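# Lift headset by headband, hold its cable with right

## Task

Using the left arm, lift the headset by its headband (never by the cable) and keep it motionless, with its lowest point roughly a hand's length or more above the tabletop and no part of it extending beyond the table's edge. The headband must be squeezed between the left fingers with the left gripper commanded fully shut (-1); those fingers may contact the headband only, and apart from its cable nothing may touch the headset, except that the right arm is allowed to. The right gripper must clamp the cable firmly, well inside its fingers rather than at the tips or edges, at a point below where the cable exits the ear cup. Along the stretch from the ear cup to the right grip, the cable must stay well above the table and contact nothing except itself, the headset and the arms. Taking the right arm away must not let any part of the headset drop more than a little. The cable's loose end must not dangle lower than the tabletop; if at any moment it goes far below the table surface or far past the table's edge, whether held or not, the task is failed. Once every one of these holds, declare completion by ending the scene. Anything that stays in place only because the robot holds it, other than the required grips, does not count.

## Robot and tools

Robot: two arms, left_arm and right_arm, each a six-joint arm with a two-finger parallel gripper and a wrist camera. All reported poses share one scene frame: origin on the tabletop midway between the arms, +z up, +x outward over the table, left_arm on the +y side (base near (+0.042, +0.241, 0) m), right_arm on the -y side (base near (-0.040, -0.367, 0) m). The arm names are not image sides. Each gripper's own frame has the fingers pointing along +z and closing along y. The reported end_effector_position is the spot between the finger pads, just behind the tips; at long reach it may be somewhat off.

The row format (used by execute_actions and move): one flat list of 14 numbers covering both arms, each in [-1, 1]: left dx, dy, dz, rx, ry, rz, opening, then right dx, dy, dz, rx, ry, rz, opening. Always send all 14 even if one arm stays put. dx..rz are an offset, not a pose: a displacement and rotation vector (rx, ry, rz together) in that gripper's own axes, relative to the gripper's measured pose at the start of the action. Scale: 1.0 = 0.6 m of travel or 180 degrees of turn. Opening is absolute, not an offset: +1 fully open (0.087 m), -1 closed.

execute_actions(actions): a list of actions, each a table of up to 15 rows; each row lasts one control step (1/30 s), and a short table repeats its last row to fill 15 steps. Each row is measured from the action's start pose, not from the preceding row. For the first action of a call, the start is the last pose a result reported. Each step the command is clipped to 70 mm and 16 degrees from the measured pose, so a far target needs several actions; after an action an arm drifts at most to its last clipped pose. An empty list just returns state and images.

move(target, speed, blocking): target is one 14-number row as above, offsets taken from the pose in the latest result showing one. Each gripper travels a straight line toward its target; both arms finish together, lasting 0.5 to 10 s (longer paths are cut off at 10 s). speed is metres per second, 0.002 to 0.5, default 0.25; turning is capped at twice that in rad/s. Paths ignore obstacles and the other arm. Grippers lag and can overshoot speed, especially with the arm near straight. Faster contact and targets deeper past contact press harder. Opening is sent at the start. With blocking=false you get a result after 0.5 s while motion continues; call wait(0) to poll, and wait or stop before sending new actions or moves.

wait(seconds): 0 to 10; lets the scene run with current commands held; returns early if a running move ends. stop(): brakes a running move (needs stopping distance); fingers keep moving. zoom_image(camera, region): closer look at one camera's latest image; region [x0, y0, x1, y1] in pixels, top-left origin, at most 504x504. Cameras: cam_head_left, cam_head_right, cam_high, cam_low, cam_left_wrist, cam_right_wrist, all 504x504. read_manual(section): only returns licence text, no motion. finished_scene(scene): give the current scene's number; irreversible; the robot holds its last command and the result reports success.

Reading results: each arm's line gives end_effector_position (m) and end_effector_quat_wxyz. "Hand target" is where the controller is now steering. grip_measured is the finger opening on the command scale (last Joint positions value is the opening in metres); readings may be about 1 mm off. A "pose unreachable" line means the clearance check altered or blocked that arm's command. The move line reports the ending (done, off_target, moving, held, fault) plus limits: paced means the sent pose was clipped; held means a check blocked steps and the arm may then surge faster than speed. Per-arm distance to target is also given. FAULT and MOTOR HOT lines warn of stops and heating.

Practical notes: joint friction can leave a gripper up to about 31 mm short, and very small commands may not move it. To keep an object held, command an opening below grip_measured (about 0.02 below is secure); the task itself requires the left gripper at -1. Fingers push about 20 N each; a fast close can squeeze harder or bounce open. For an arm that should stay put, send the correction to its desired pose in the first call and zeros after, always with its proper opening. The simulation runs on while you think, holding the last command. Occasional tugs on held parts or pushes on loose objects may happen.

Avoid: arms colliding or pressing on each other (can end the scene), knocking anything off the table, drops, slams and hard pushes, letting the cable end fall off the table. Holding loads heats motors: a warning appears at 75 °C, the arm is halted 10 s at 90 °C, and at 100 °C it goes limp and falls, so avoid long heavy holds.

Each tool is called after "Request:" as name(argument=value, ...) on one line, values as JSON.

## Session

Request:
execute_actions(actions=[])

Scene clock: 0.00 s.
left_arm: end_effector_position=(+0.0605, -0.0897, +0.3776) grip_measured=+0.980 end_effector_quat_wxyz=(+0.673, +0.473, +0.568, -0.040) | right_arm: end_effector_position=(+0.3345, -0.3533, +0.1635) grip_measured=+0.993 end_effector_quat_wxyz=(+0.068, -0.346, +0.933, -0.070)
Joint positions: left_arm=[-1.939  1.32   1.415 -0.439 -1.294  0.302  0.087] | right_arm=[ 0.004  1.963  1.941 -1.386  0.11  -0.572  0.087]
Joint velocities: left_arm=[-0.017  0.007  0.012  0.007  0.051 -0.022 -0.001] | right_arm=[-0.002  0.017 -0.027 -0.022 -0.022  0.022 -0.   ]
Hand target (left_arm): +0.061, -0.090, +0.378; +0.673, +0.473, +0.568, -0.040
Hand target (right_arm): +0.335, -0.353, +0.164; +0.068, -0.346, +0.933, -0.070

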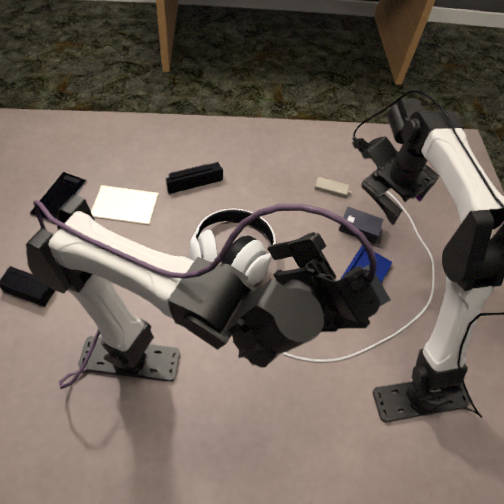

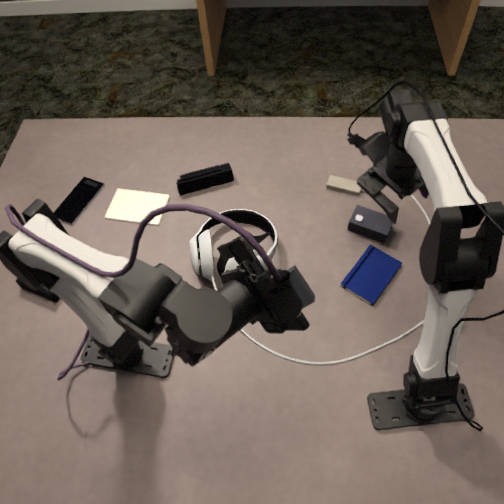

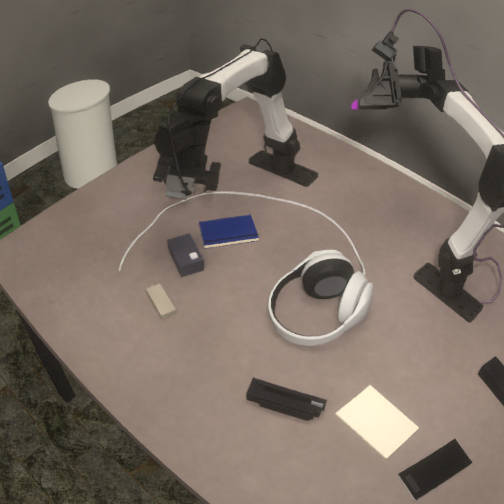

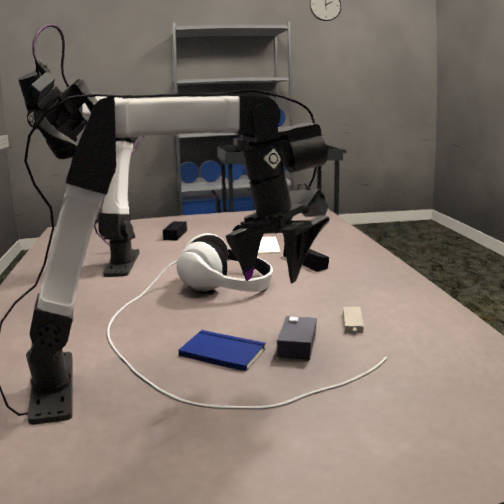

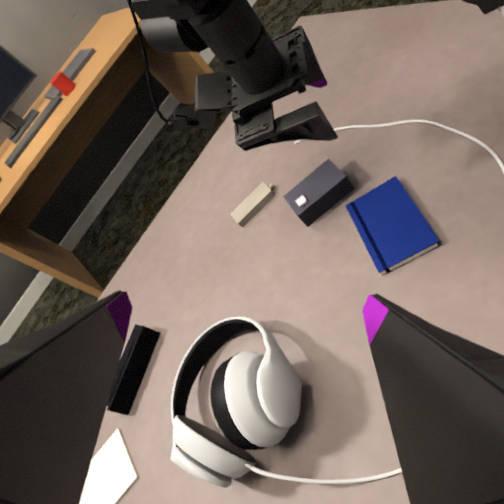

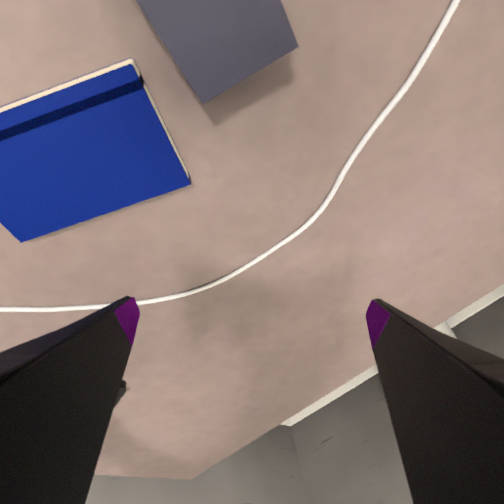

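Request:
move(target=[0.594,0.21,0.303,0.313,0.352,0.047,1,0,0,0,0,0,0,1])

Scene clock: 3.83 s.
left_arm: end_effector_position=(+0.3806, +0.0187, +0.1411) grip_measured=+0.980 end_effector_quat_wxyz=(+0.014, +0.713, +0.701, -0.008) | right_arm: end_effector_position=(+0.3345, -0.3533, +0.1635) grip_measured=+0.993 end_effector_quat_wxyz=(+0.068, -0.346, +0.933, -0.070)
Joint positions: left_arm=[-0.532  2.217  2.247 -1.575  0.019  0.932  0.087] | right_arm=[ 0.004  1.963  1.941 -1.386  0.11  -0.572  0.087]
Joint velocities: left_arm=[-0.012  0.017 -0.007 -0.081 -0.037 -0.051 -0.002] | right_arm=[ 0.017 -0.002 -0.012 -0.007 -0.007 -0.007 -0.   ]
Hand target (left_arm): +0.384, +0.021, +0.142; +0.013, +0.714, +0.700, -0.004
Hand target (right_arm): +0.335, -0.353, +0.164; +0.068, -0.346, +0.933, -0.070
Off the commanded pose (left_arm): 0.017 m, 2 deg.
Off the commanded pose (right_arm): 0.000 m, 0 deg.
joint sent to its limit (left arm) — the command would take joint 4 (wrist pitch) past its lower limit, so that joint was sent only as far as its limit.
move: off_target (left_arm)
camera_calibration (this result's frames):
cam_left_wrist: T_world_to_cam=[[-0.999984, 0.00447773, -0.0034197, 0.385006], [0.000398516, 0.661644, 0.749818, -0.103138], [0.00562011, 0.749805, -0.661636, 0.218556], [0, 0, 0, 1]] pos_world=[0.383813, -0.0973573, 0.223256]

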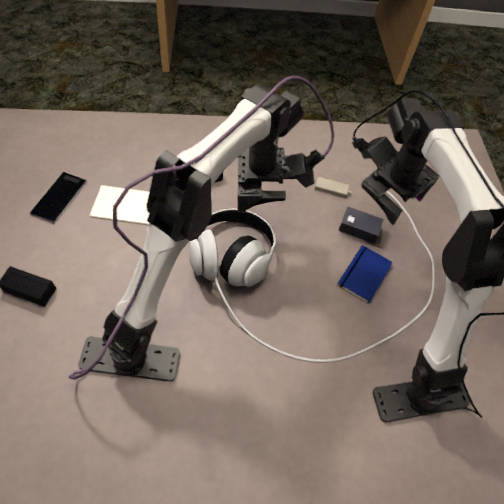

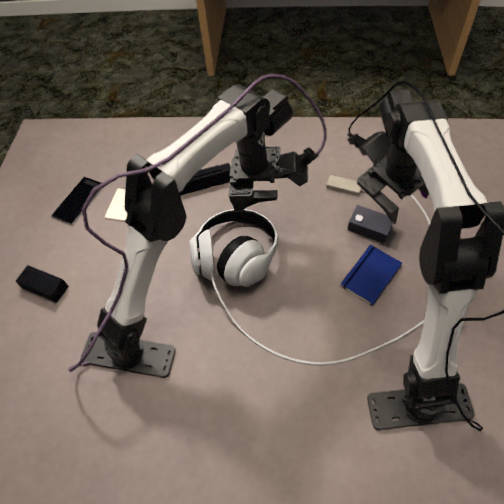

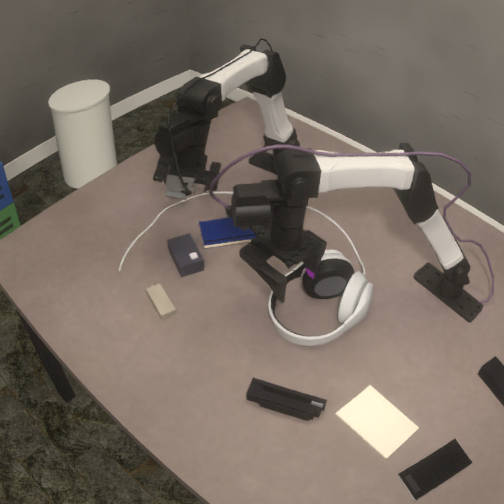

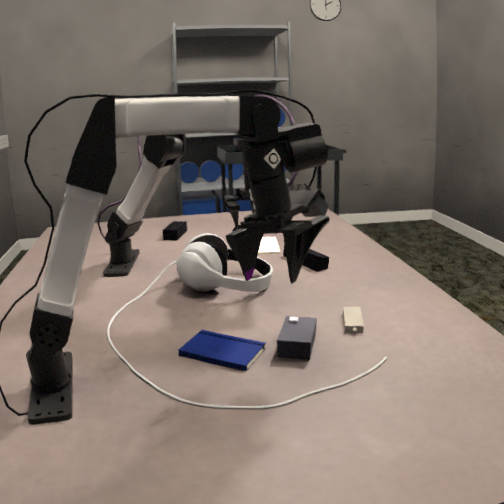

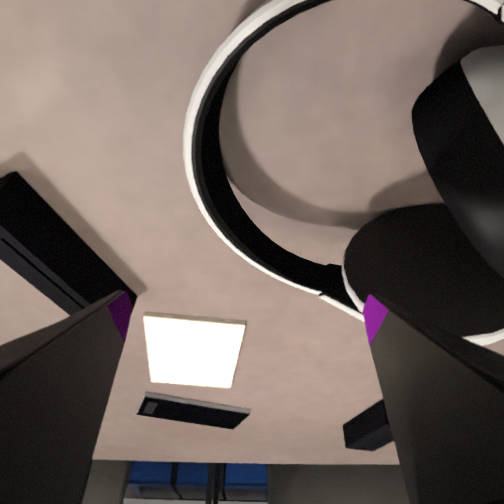

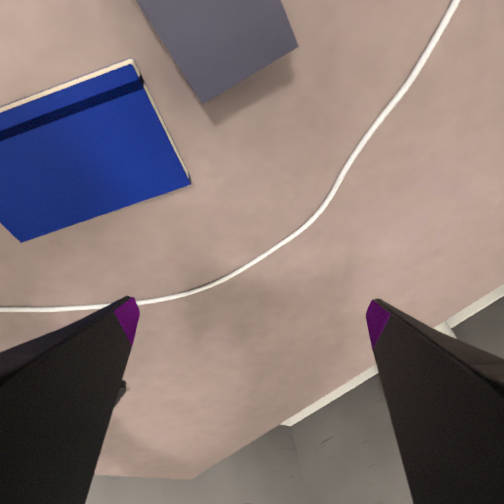

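Request:
move(target=[0,0.055,0.19,0,0,0,1,0,0,0,0,0,0,1], speed=0.12)

Scene clock: 5.47 s.
left_arm: end_effector_position=(+0.4151, +0.0067, +0.0388) grip_measured=+0.980 end_effector_quat_wxyz=(+0.024, +0.715, +0.699, -0.005) | right_arm: end_effector_position=(+0.3345, -0.3533, +0.1635) grip_measured=+0.993 end_effector_quat_wxyz=(+0.068, -0.346, +0.933, -0.070)
Joint positions: left_arm=[-0.508  2.32   2.012 -1.217  0.018  0.961  0.087] | right_arm=[ 0.004  1.963  1.941 -1.386  0.11  -0.572  0.087]
Joint velocities: left_arm=[-0.027 -0.007  0.002  0.007  0.007 -0.051 -0.   ] | right_arm=[-0.007 -0.007 -0.007 -0.11  -0.022  0.037  0.001]
Hand target (left_arm): +0.415, +0.012, +0.028; +0.014, +0.713, +0.701, -0.008
Hand target (right_arm): +0.335, -0.353, +0.164; +0.068, -0.346, +0.933, -0.070
Off the commanded pose (left_arm): 0.014 m, 1 deg.
Off the commanded pose (right_arm): 0.000 m, 0 deg.
move: off_target (left_arm)
camera_calibration (this result's frames):
cam_left_wrist: T_world_to_cam=[[-0.999741, 0.00888062, -0.020956, 0.419753], [-0.00960518, 0.670105, 0.742204, -0.014077], [0.020634, 0.742213, -0.669846, 0.153846], [0, 0, 0, 1]] pos_world=[0.416335, -0.108481, 0.122298]

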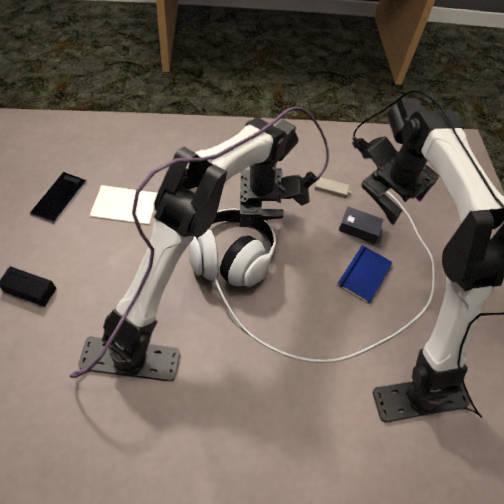

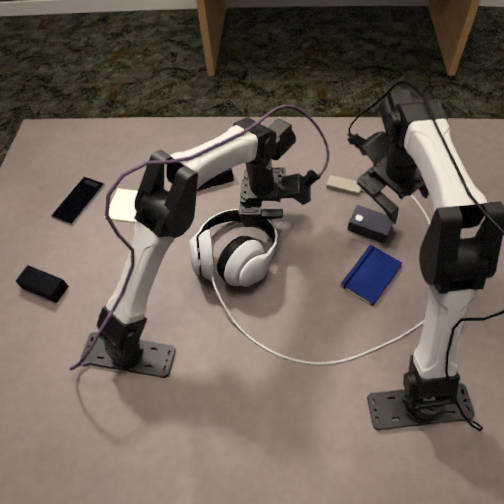

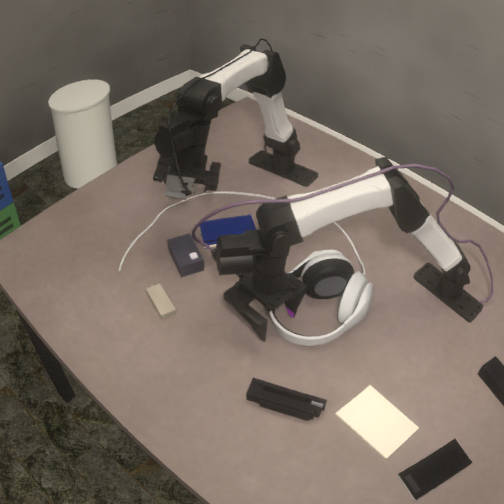

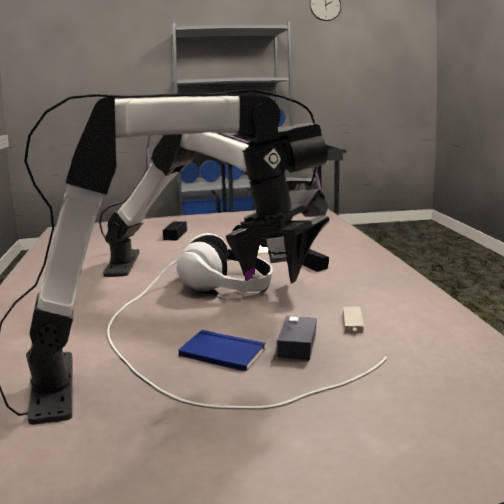

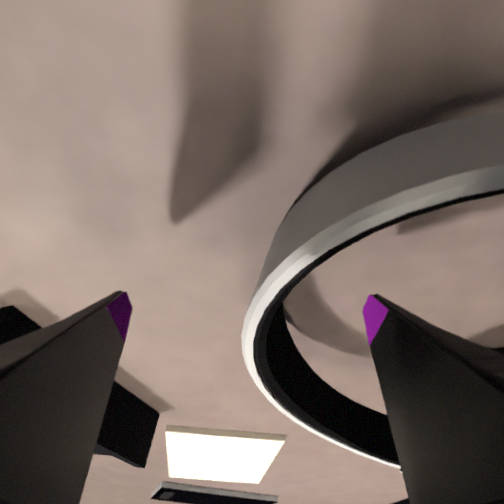

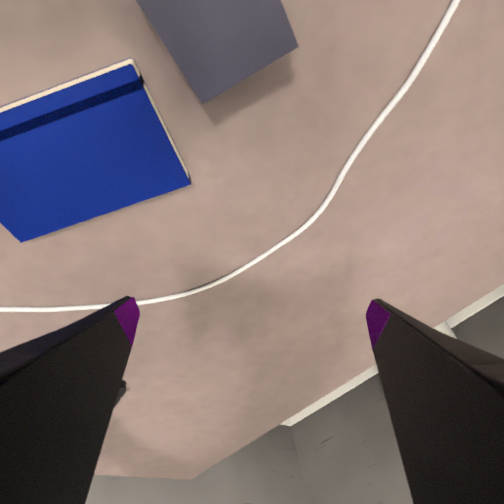

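Request:
move(target=[0.04,-0.01,0.045,0,0,0,1,0,0,0,0,0,0,1], speed=0.08)

Request:
move(target=[0,0,0,0,0,0,-1,0,0,0,0,0,0,1])

Scene clock: 6.40 s.
left_arm: end_effector_position=(+0.4085, +0.0240, +0.0102) grip_measured=+0.980 end_effector_quat_wxyz=(+0.019, +0.716, +0.698, -0.007) | right_arm: end_effector_position=(+0.3345, -0.3533, +0.1635) grip_measured=+0.993 end_effector_quat_wxyz=(+0.068, -0.346, +0.933, -0.070)
Joint positions: left_arm=[-0.485  2.28   1.828 -1.084  0.021  0.988  0.087] | right_arm=[ 0.004  1.963  1.941 -1.386  0.11  -0.572  0.087]
Joint velocities: left_arm=[ 0.002  0.022  0.007 -0.007 -0.066 -0.037 -0.   ] | right_arm=[-0.012  0.002 -0.007 -0.022 -0.051  0.037  0.   ]
Hand target (left_arm): +0.410, +0.029, +0.010; +0.024, +0.715, +0.699, -0.006
Hand target (right_arm): +0.335, -0.353, +0.164; +0.068, -0.346, +0.933, -0.070
Off the commanded pose (left_arm): 0.006 m, 1 deg.
Off the commanded pose (right_arm): 0.000 m, 0 deg.
move: done
camera_calibration (this result's frames):
cam_left_wrist: T_world_to_cam=[[-0.999846, 0.012842, -0.0119597, 0.412257], [-0.000358015, 0.666452, 0.745548, -0.0082625], [0.0175449, 0.745437, -0.666345, 0.123109], [0, 0, 0, 1]] pos_world=[0.410031, -0.0915574, 0.0931234]

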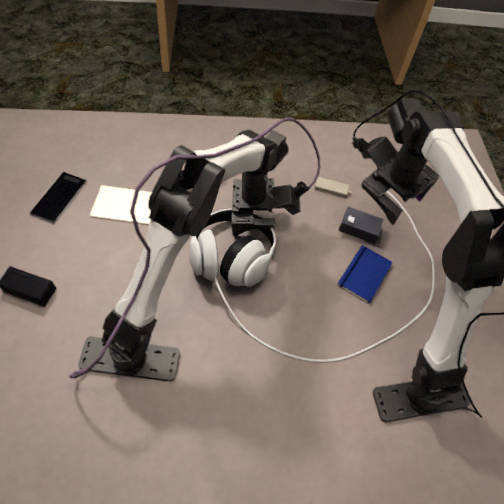

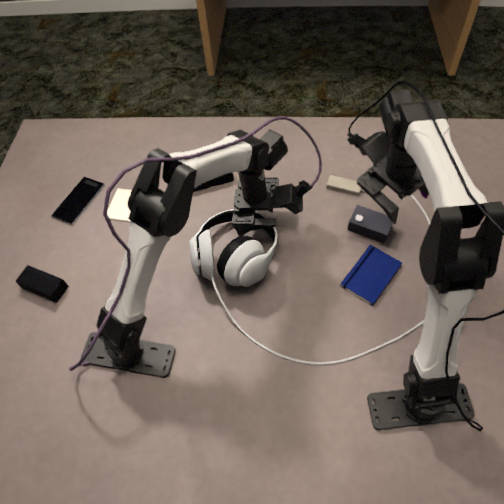

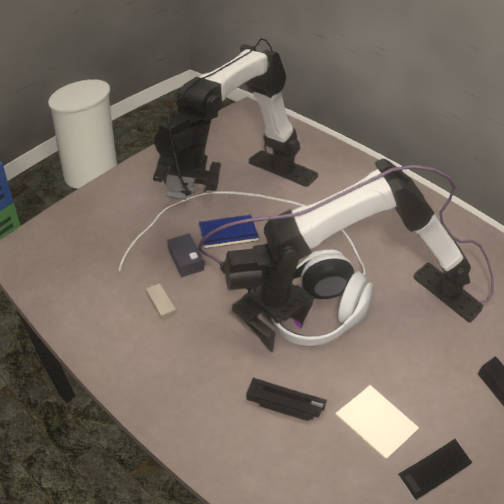

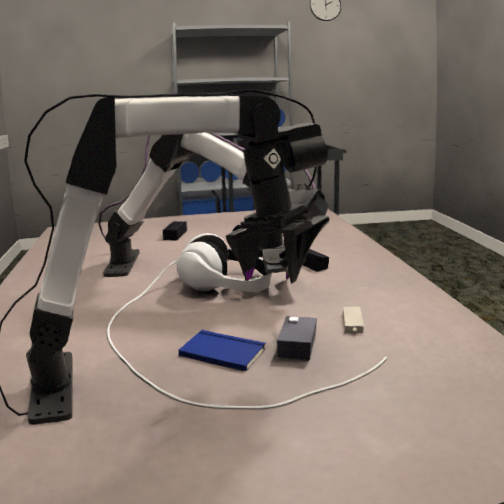

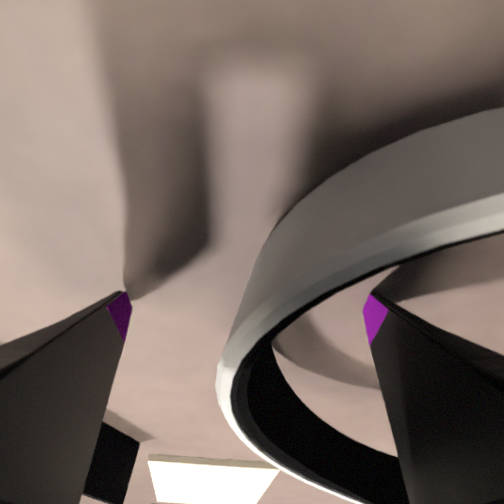

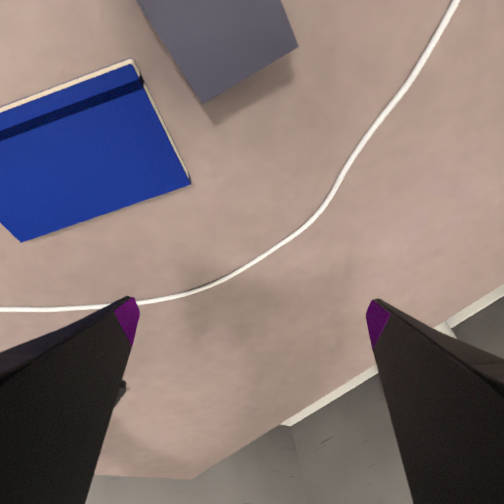

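Scene clock: 6.90 s.
left_arm: end_effector_position=(+0.4071, +0.0246, +0.0104) grip_measured=-0.680 end_effector_quat_wxyz=(+0.017, +0.717, +0.697, -0.009) | right_arm: end_effector_position=(+0.3345, -0.3533, +0.1635) grip_measured=+0.993 end_effector_quat_wxyz=(+0.068, -0.346, +0.933, -0.070)
Joint positions: left_arm=[-0.485  2.279  1.828 -1.09   0.023  0.99   0.014] | right_arm=[ 0.004  1.963  1.941 -1.386  0.11  -0.572  0.087]
Joint velocities: left_arm=[-0.022  0.012 -0.002  0.051 -0.095  0.022 -0.   ] | right_arm=[-0.002  0.007 -0.002 -0.007  0.007 -0.037 -0.   ]
Hand target (left_arm): +0.409, +0.024, +0.010; +0.019, +0.716, +0.698, -0.007
Hand target (right_arm): +0.335, -0.353, +0.164; +0.068, -0.346, +0.933, -0.070
Off the commanded pose (left_arm): 0.002 m, 0 deg.
Off the commanded pose (right_arm): 0.000 m, 0 deg.
move: done
camera_calibration (this result's frames):
cam_left_wrist: T_world_to_cam=[[-0.999874, 0.0148367, -0.00569152, 0.410697], [0.00562103, 0.665225, 0.746622, -0.0111936], [0.0148635, 0.746495, -0.665225, 0.123881], [0, 0, 0, 1]] pos_world=[0.408867, -0.0911238, 0.0931036]

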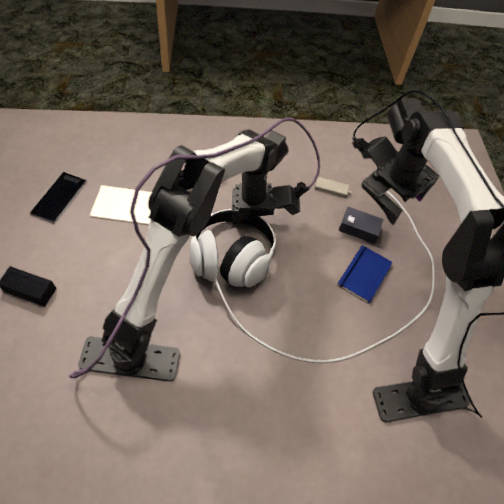

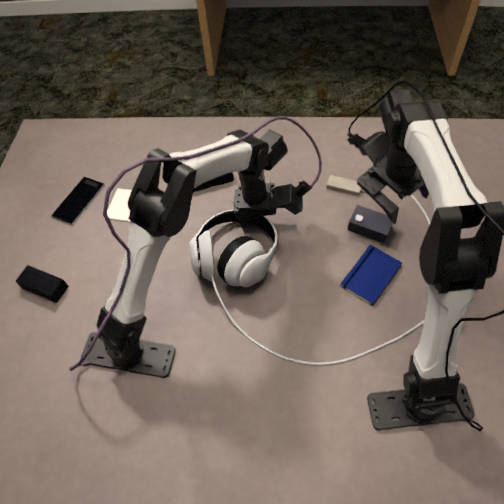

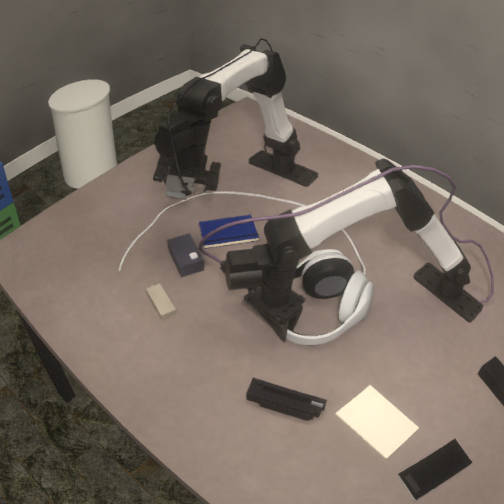

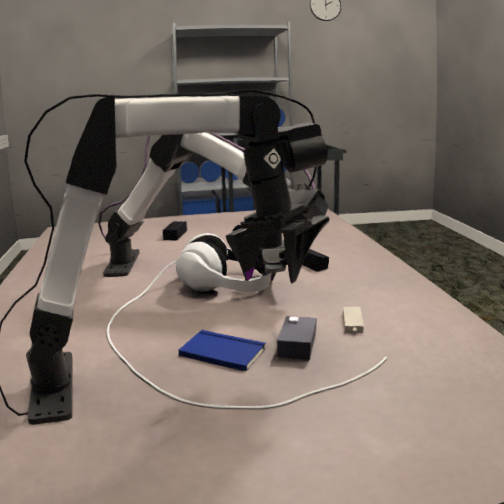

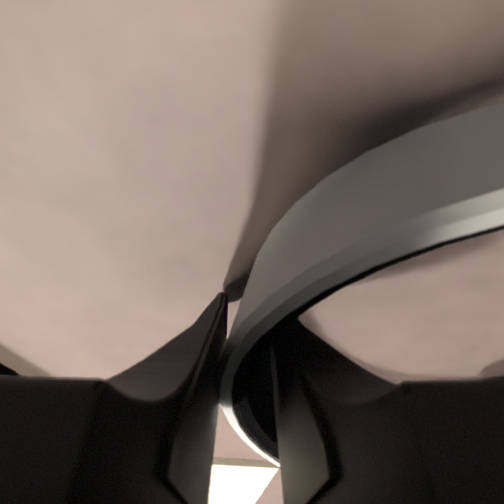

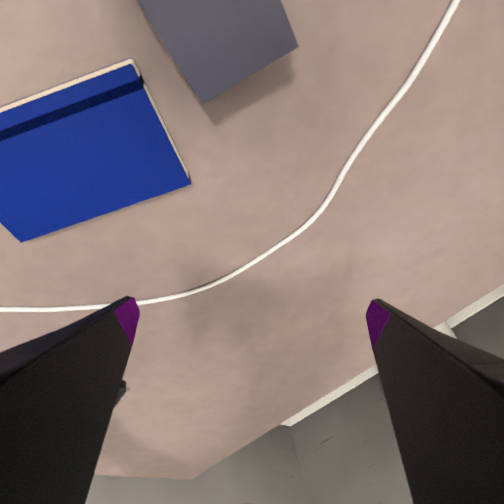

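Request:
move(target=[0,-0.08,-0.73,-0.5,0,0,-1,0,0,0,0,0,0,1], speed=0.15)

Scene clock: 12.93 s.
left_arm: end_effector_position=(+0.3596, +0.0419, +0.4211) grip_measured=-0.789 end_effector_quat_wxyz=(+0.485, +0.521, +0.502, +0.491) | right_arm: end_effector_position=(+0.3345, -0.3533, +0.1635) grip_measured=+0.993 end_effector_quat_wxyz=(+0.068, -0.346, +0.933, -0.070)
Joint positions: left_arm=[-0.912  1.341  1.359 -0.108 -1.023  1.518  0.009] | right_arm=[ 0.004  1.963  1.941 -1.386  0.11  -0.572  0.087]
Joint velocities: left_arm=[ 0.007 -0.012 -0.017  0.051 -0.007 -0.022  0.001] | right_arm=[-0.017  0.012 -0.007 -0.066 -0.066 -0.037 -0.001]
Hand target (left_arm): +0.352, +0.050, +0.441; +0.514, +0.491, +0.505, +0.490
Hand target (right_arm): +0.335, -0.353, +0.164; +0.068, -0.346, +0.933, -0.070
Off the commanded pose (left_arm): 0.027 m, 5 deg.
Off the commanded pose (right_arm): 0.000 m, 0 deg.
move: off_target (left_arm)
camera_calibration (this result's frames):
cam_left_wrist: T_world_to_cam=[[-0.0526534, 0.0122042, -0.998538, 0.442906], [-0.761066, 0.646893, 0.0480377, 0.241574], [0.646534, 0.762483, -0.0247729, -0.112687], [0, 0, 0, 1]] pos_world=[0.280031, -0.0757558, 0.427863]

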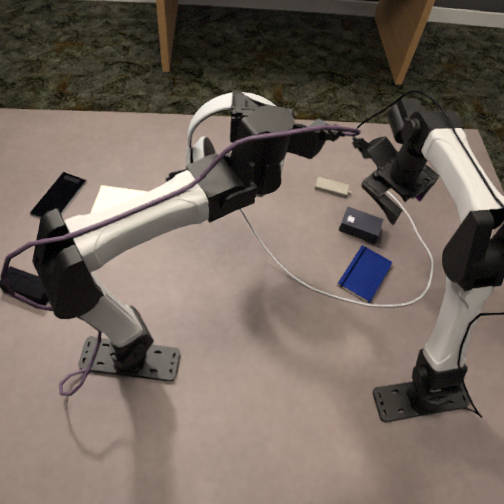

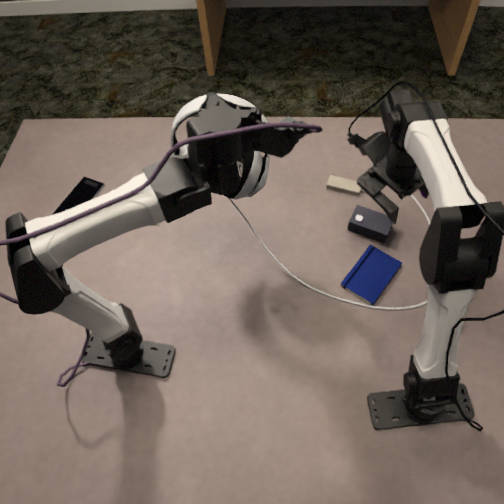

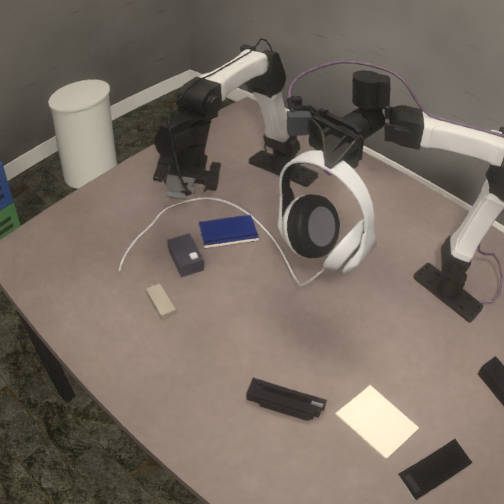

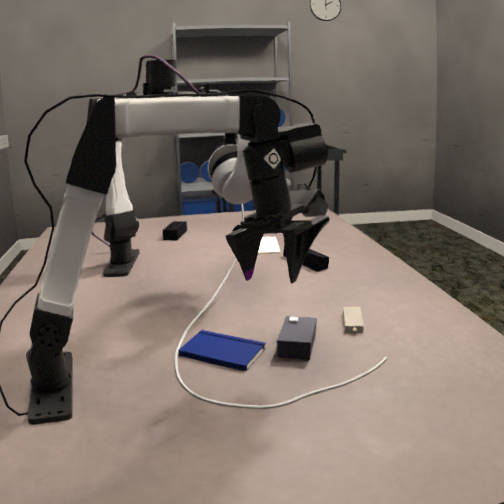

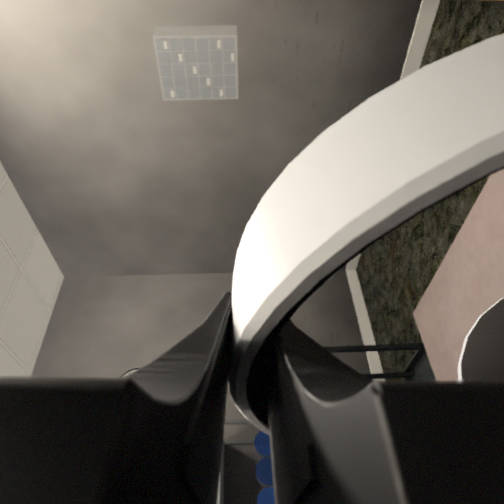

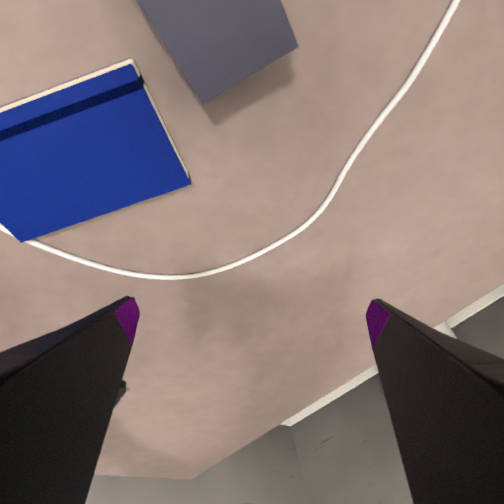

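Request:
move(target=[0,0.2,0,0,0,0,-1,-0.25,0.29,-0.045,-0.263,-0.466,-0.163,1], speed=0.15)

Scene clock: 20.33 s.
left_arm: end_effector_position=(+0.3630, +0.0345, +0.5227) grip_measured=-0.790 end_effector_quat_wxyz=(+0.463, +0.548, +0.496, +0.490) | right_arm: end_effector_position=(+0.3418, -0.1241, +0.1860) grip_measured=+0.993 end_effector_quat_wxyz=(+0.521, -0.510, +0.490, +0.478)
Joint positions: left_arm=[-0.912  1.59   2.092 -0.673 -1.008  1.504  0.009] | right_arm=[ 0.034  1.866  1.043  0.827 -1.37  -0.06   0.087]
Joint velocities: left_arm=[ 0.022 -0.002 -0.012  0.022  0.037 -0.022  0.   ] | right_arm=[-0.007 -0.002 -0.032  0.139  0.081  0.007 -0.001]
Hand target (left_arm): +0.363, +0.042, +0.541; +0.485, +0.521, +0.502, +0.491
Hand target (right_arm): +0.337, -0.122, +0.170; +0.507, -0.503, +0.499, +0.491
Off the commanded pose (left_arm): 0.019 m, 4 deg.
Off the commanded pose (right_arm): 0.019 m, 4 deg.
move: off_target (left_arm, right_arm)
camera_calibration (this result's frames):
cam_left_wrist: T_world_to_cam=[[-0.0950873, 0.0671442, -0.993202, 0.555301], [-0.748586, 0.652846, 0.115803, 0.203938], [0.656183, 0.754509, -0.0118141, -0.116697], [0, 0, 0, 1]] pos_world=[0.282042, -0.0823767, 0.52653]
cam_right_wrist: T_world_to_cam=[[0.998301, -0.000748574, 0.0582568, -0.355251], [0.0376304, -0.755085, -0.654547, 0.038877], [0.0444788, 0.655627, -0.753774, 0.34764], [0, 0, 0, 1]] pos_world=[0.337722, -0.198832, 0.308184]

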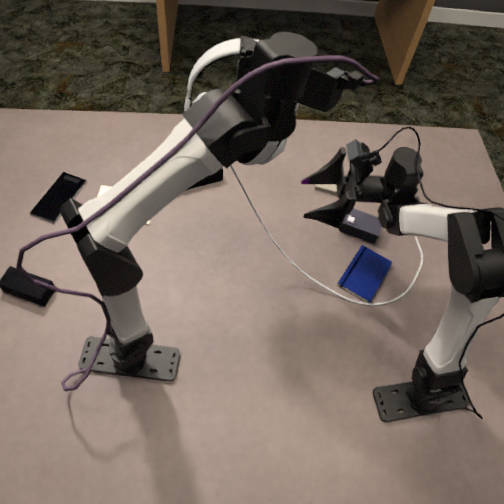

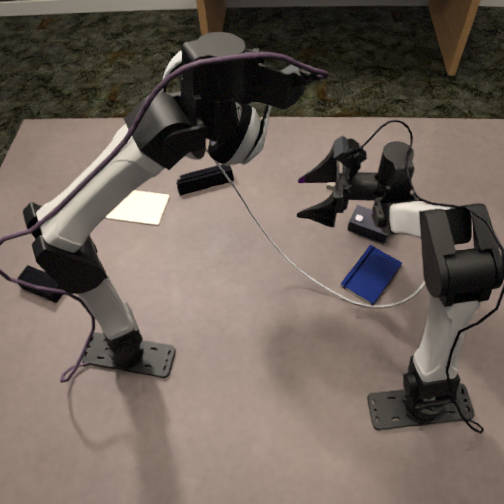

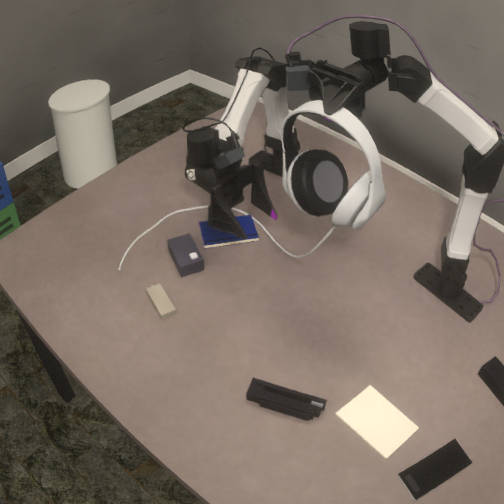

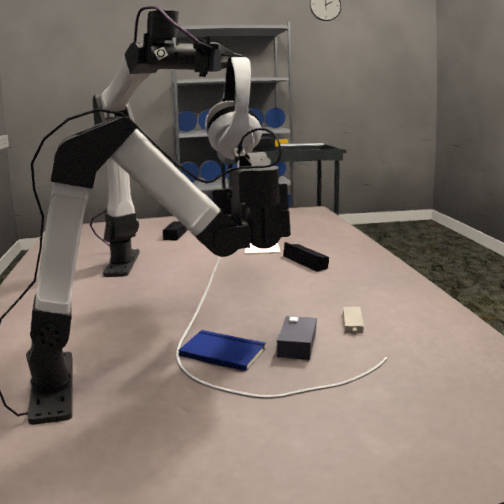

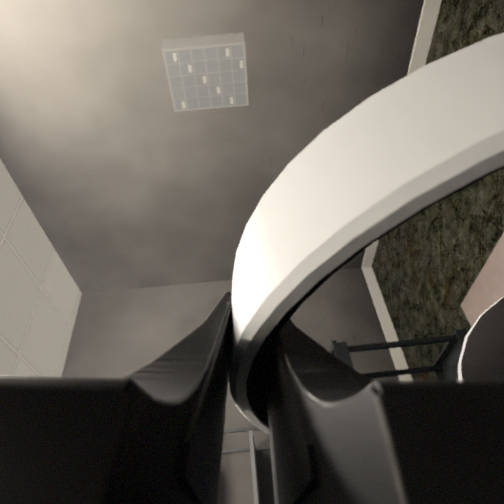

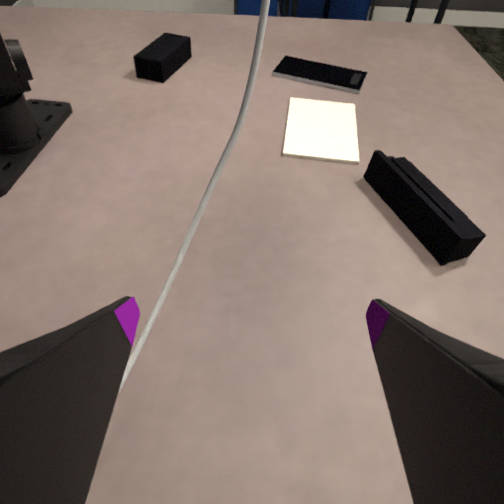

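Request:
move(target=[0,0,0,0,0,0,-1,0,0.02,0.2,0,0,0,1], speed=0.1)

Scene clock: 22.07 s.
left_arm: end_effector_position=(+0.3625, +0.0345, +0.5154) grip_measured=-0.789 end_effector_quat_wxyz=(+0.452, +0.560, +0.495, +0.487) | right_arm: end_effector_position=(+0.3279, -0.0078, +0.1930) grip_measured=+0.993 end_effector_quat_wxyz=(+0.526, -0.513, +0.481, +0.478)
Joint positions: left_arm=[-0.912  1.59   2.092 -0.721 -1.001  1.485  0.009] | right_arm=[ 0.325  1.938  1.161  0.8   -1.085 -0.061  0.087]
Joint velocities: left_arm=[ 0.012 -0.022 -0.002 -0.022 -0.037 -0.022 -0.001] | right_arm=[ 0.007 -0.022  0.007 -0.066  0.007  0.022 -0.001]
Hand target (left_arm): +0.363, +0.035, +0.522; +0.463, +0.548, +0.496, +0.490
Hand target (right_arm): +0.333, -0.004, +0.185; +0.521, -0.511, +0.490, +0.477
Off the commanded pose (left_arm): 0.007 m, 2 deg.
Off the commanded pose (right_arm): 0.010 m, 1 deg.
move: done
camera_calibration (this result's frames):
cam_left_wrist: T_world_to_cam=[[-0.120374, 0.0888441, -0.988745, 0.5542], [-0.742052, 0.653558, 0.149067, 0.184783], [0.659446, 0.751644, -0.0127448, -0.117074], [0, 0, 0, 1]] pos_world=[0.281034, -0.0820058, 0.518926]
cam_right_wrist: T_world_to_cam=[[0.997062, 0.00469646, 0.0764528, -0.344751], [0.054206, -0.748468, -0.660952, 0.127606], [0.0541184, 0.663154, -0.746524, 0.272834], [0, 0, 0, 1]] pos_world=[0.322056, -0.0838028, 0.314376]

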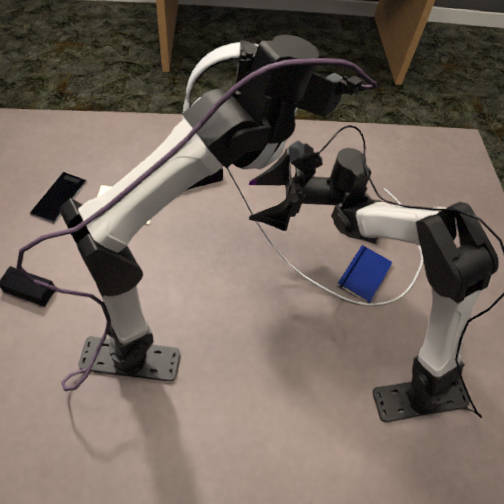

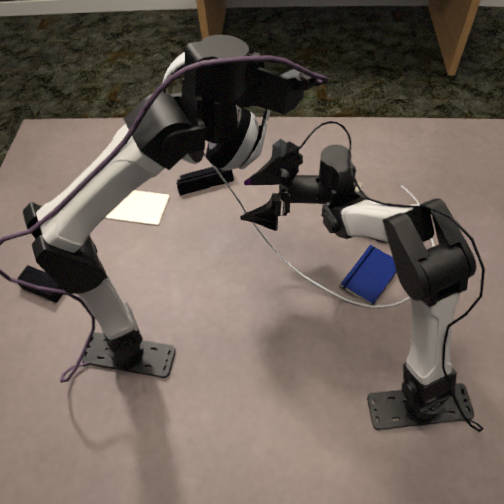

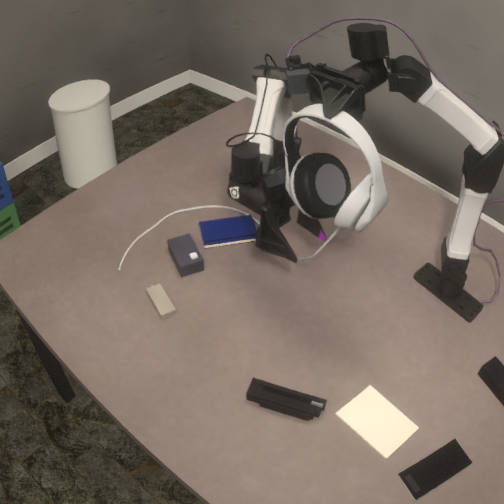

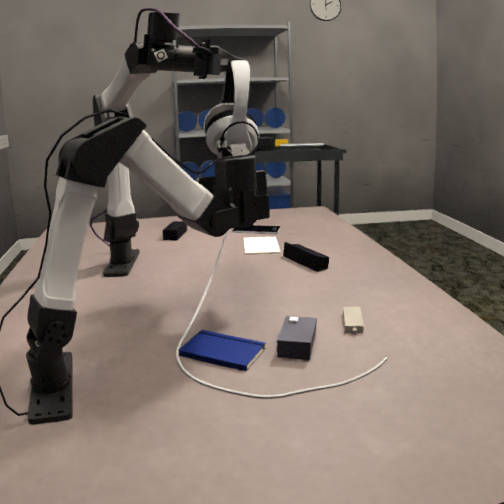

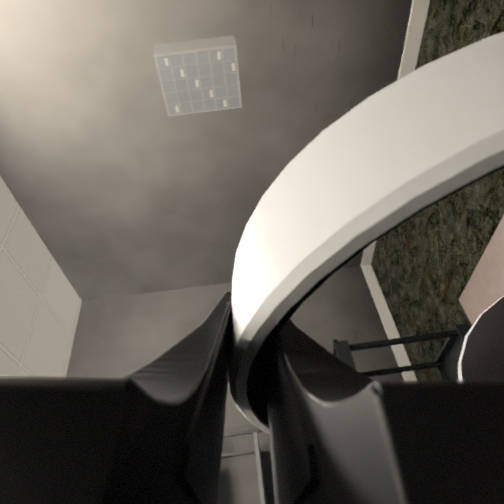

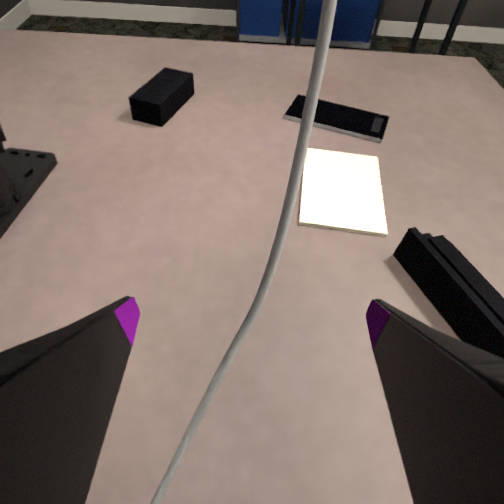

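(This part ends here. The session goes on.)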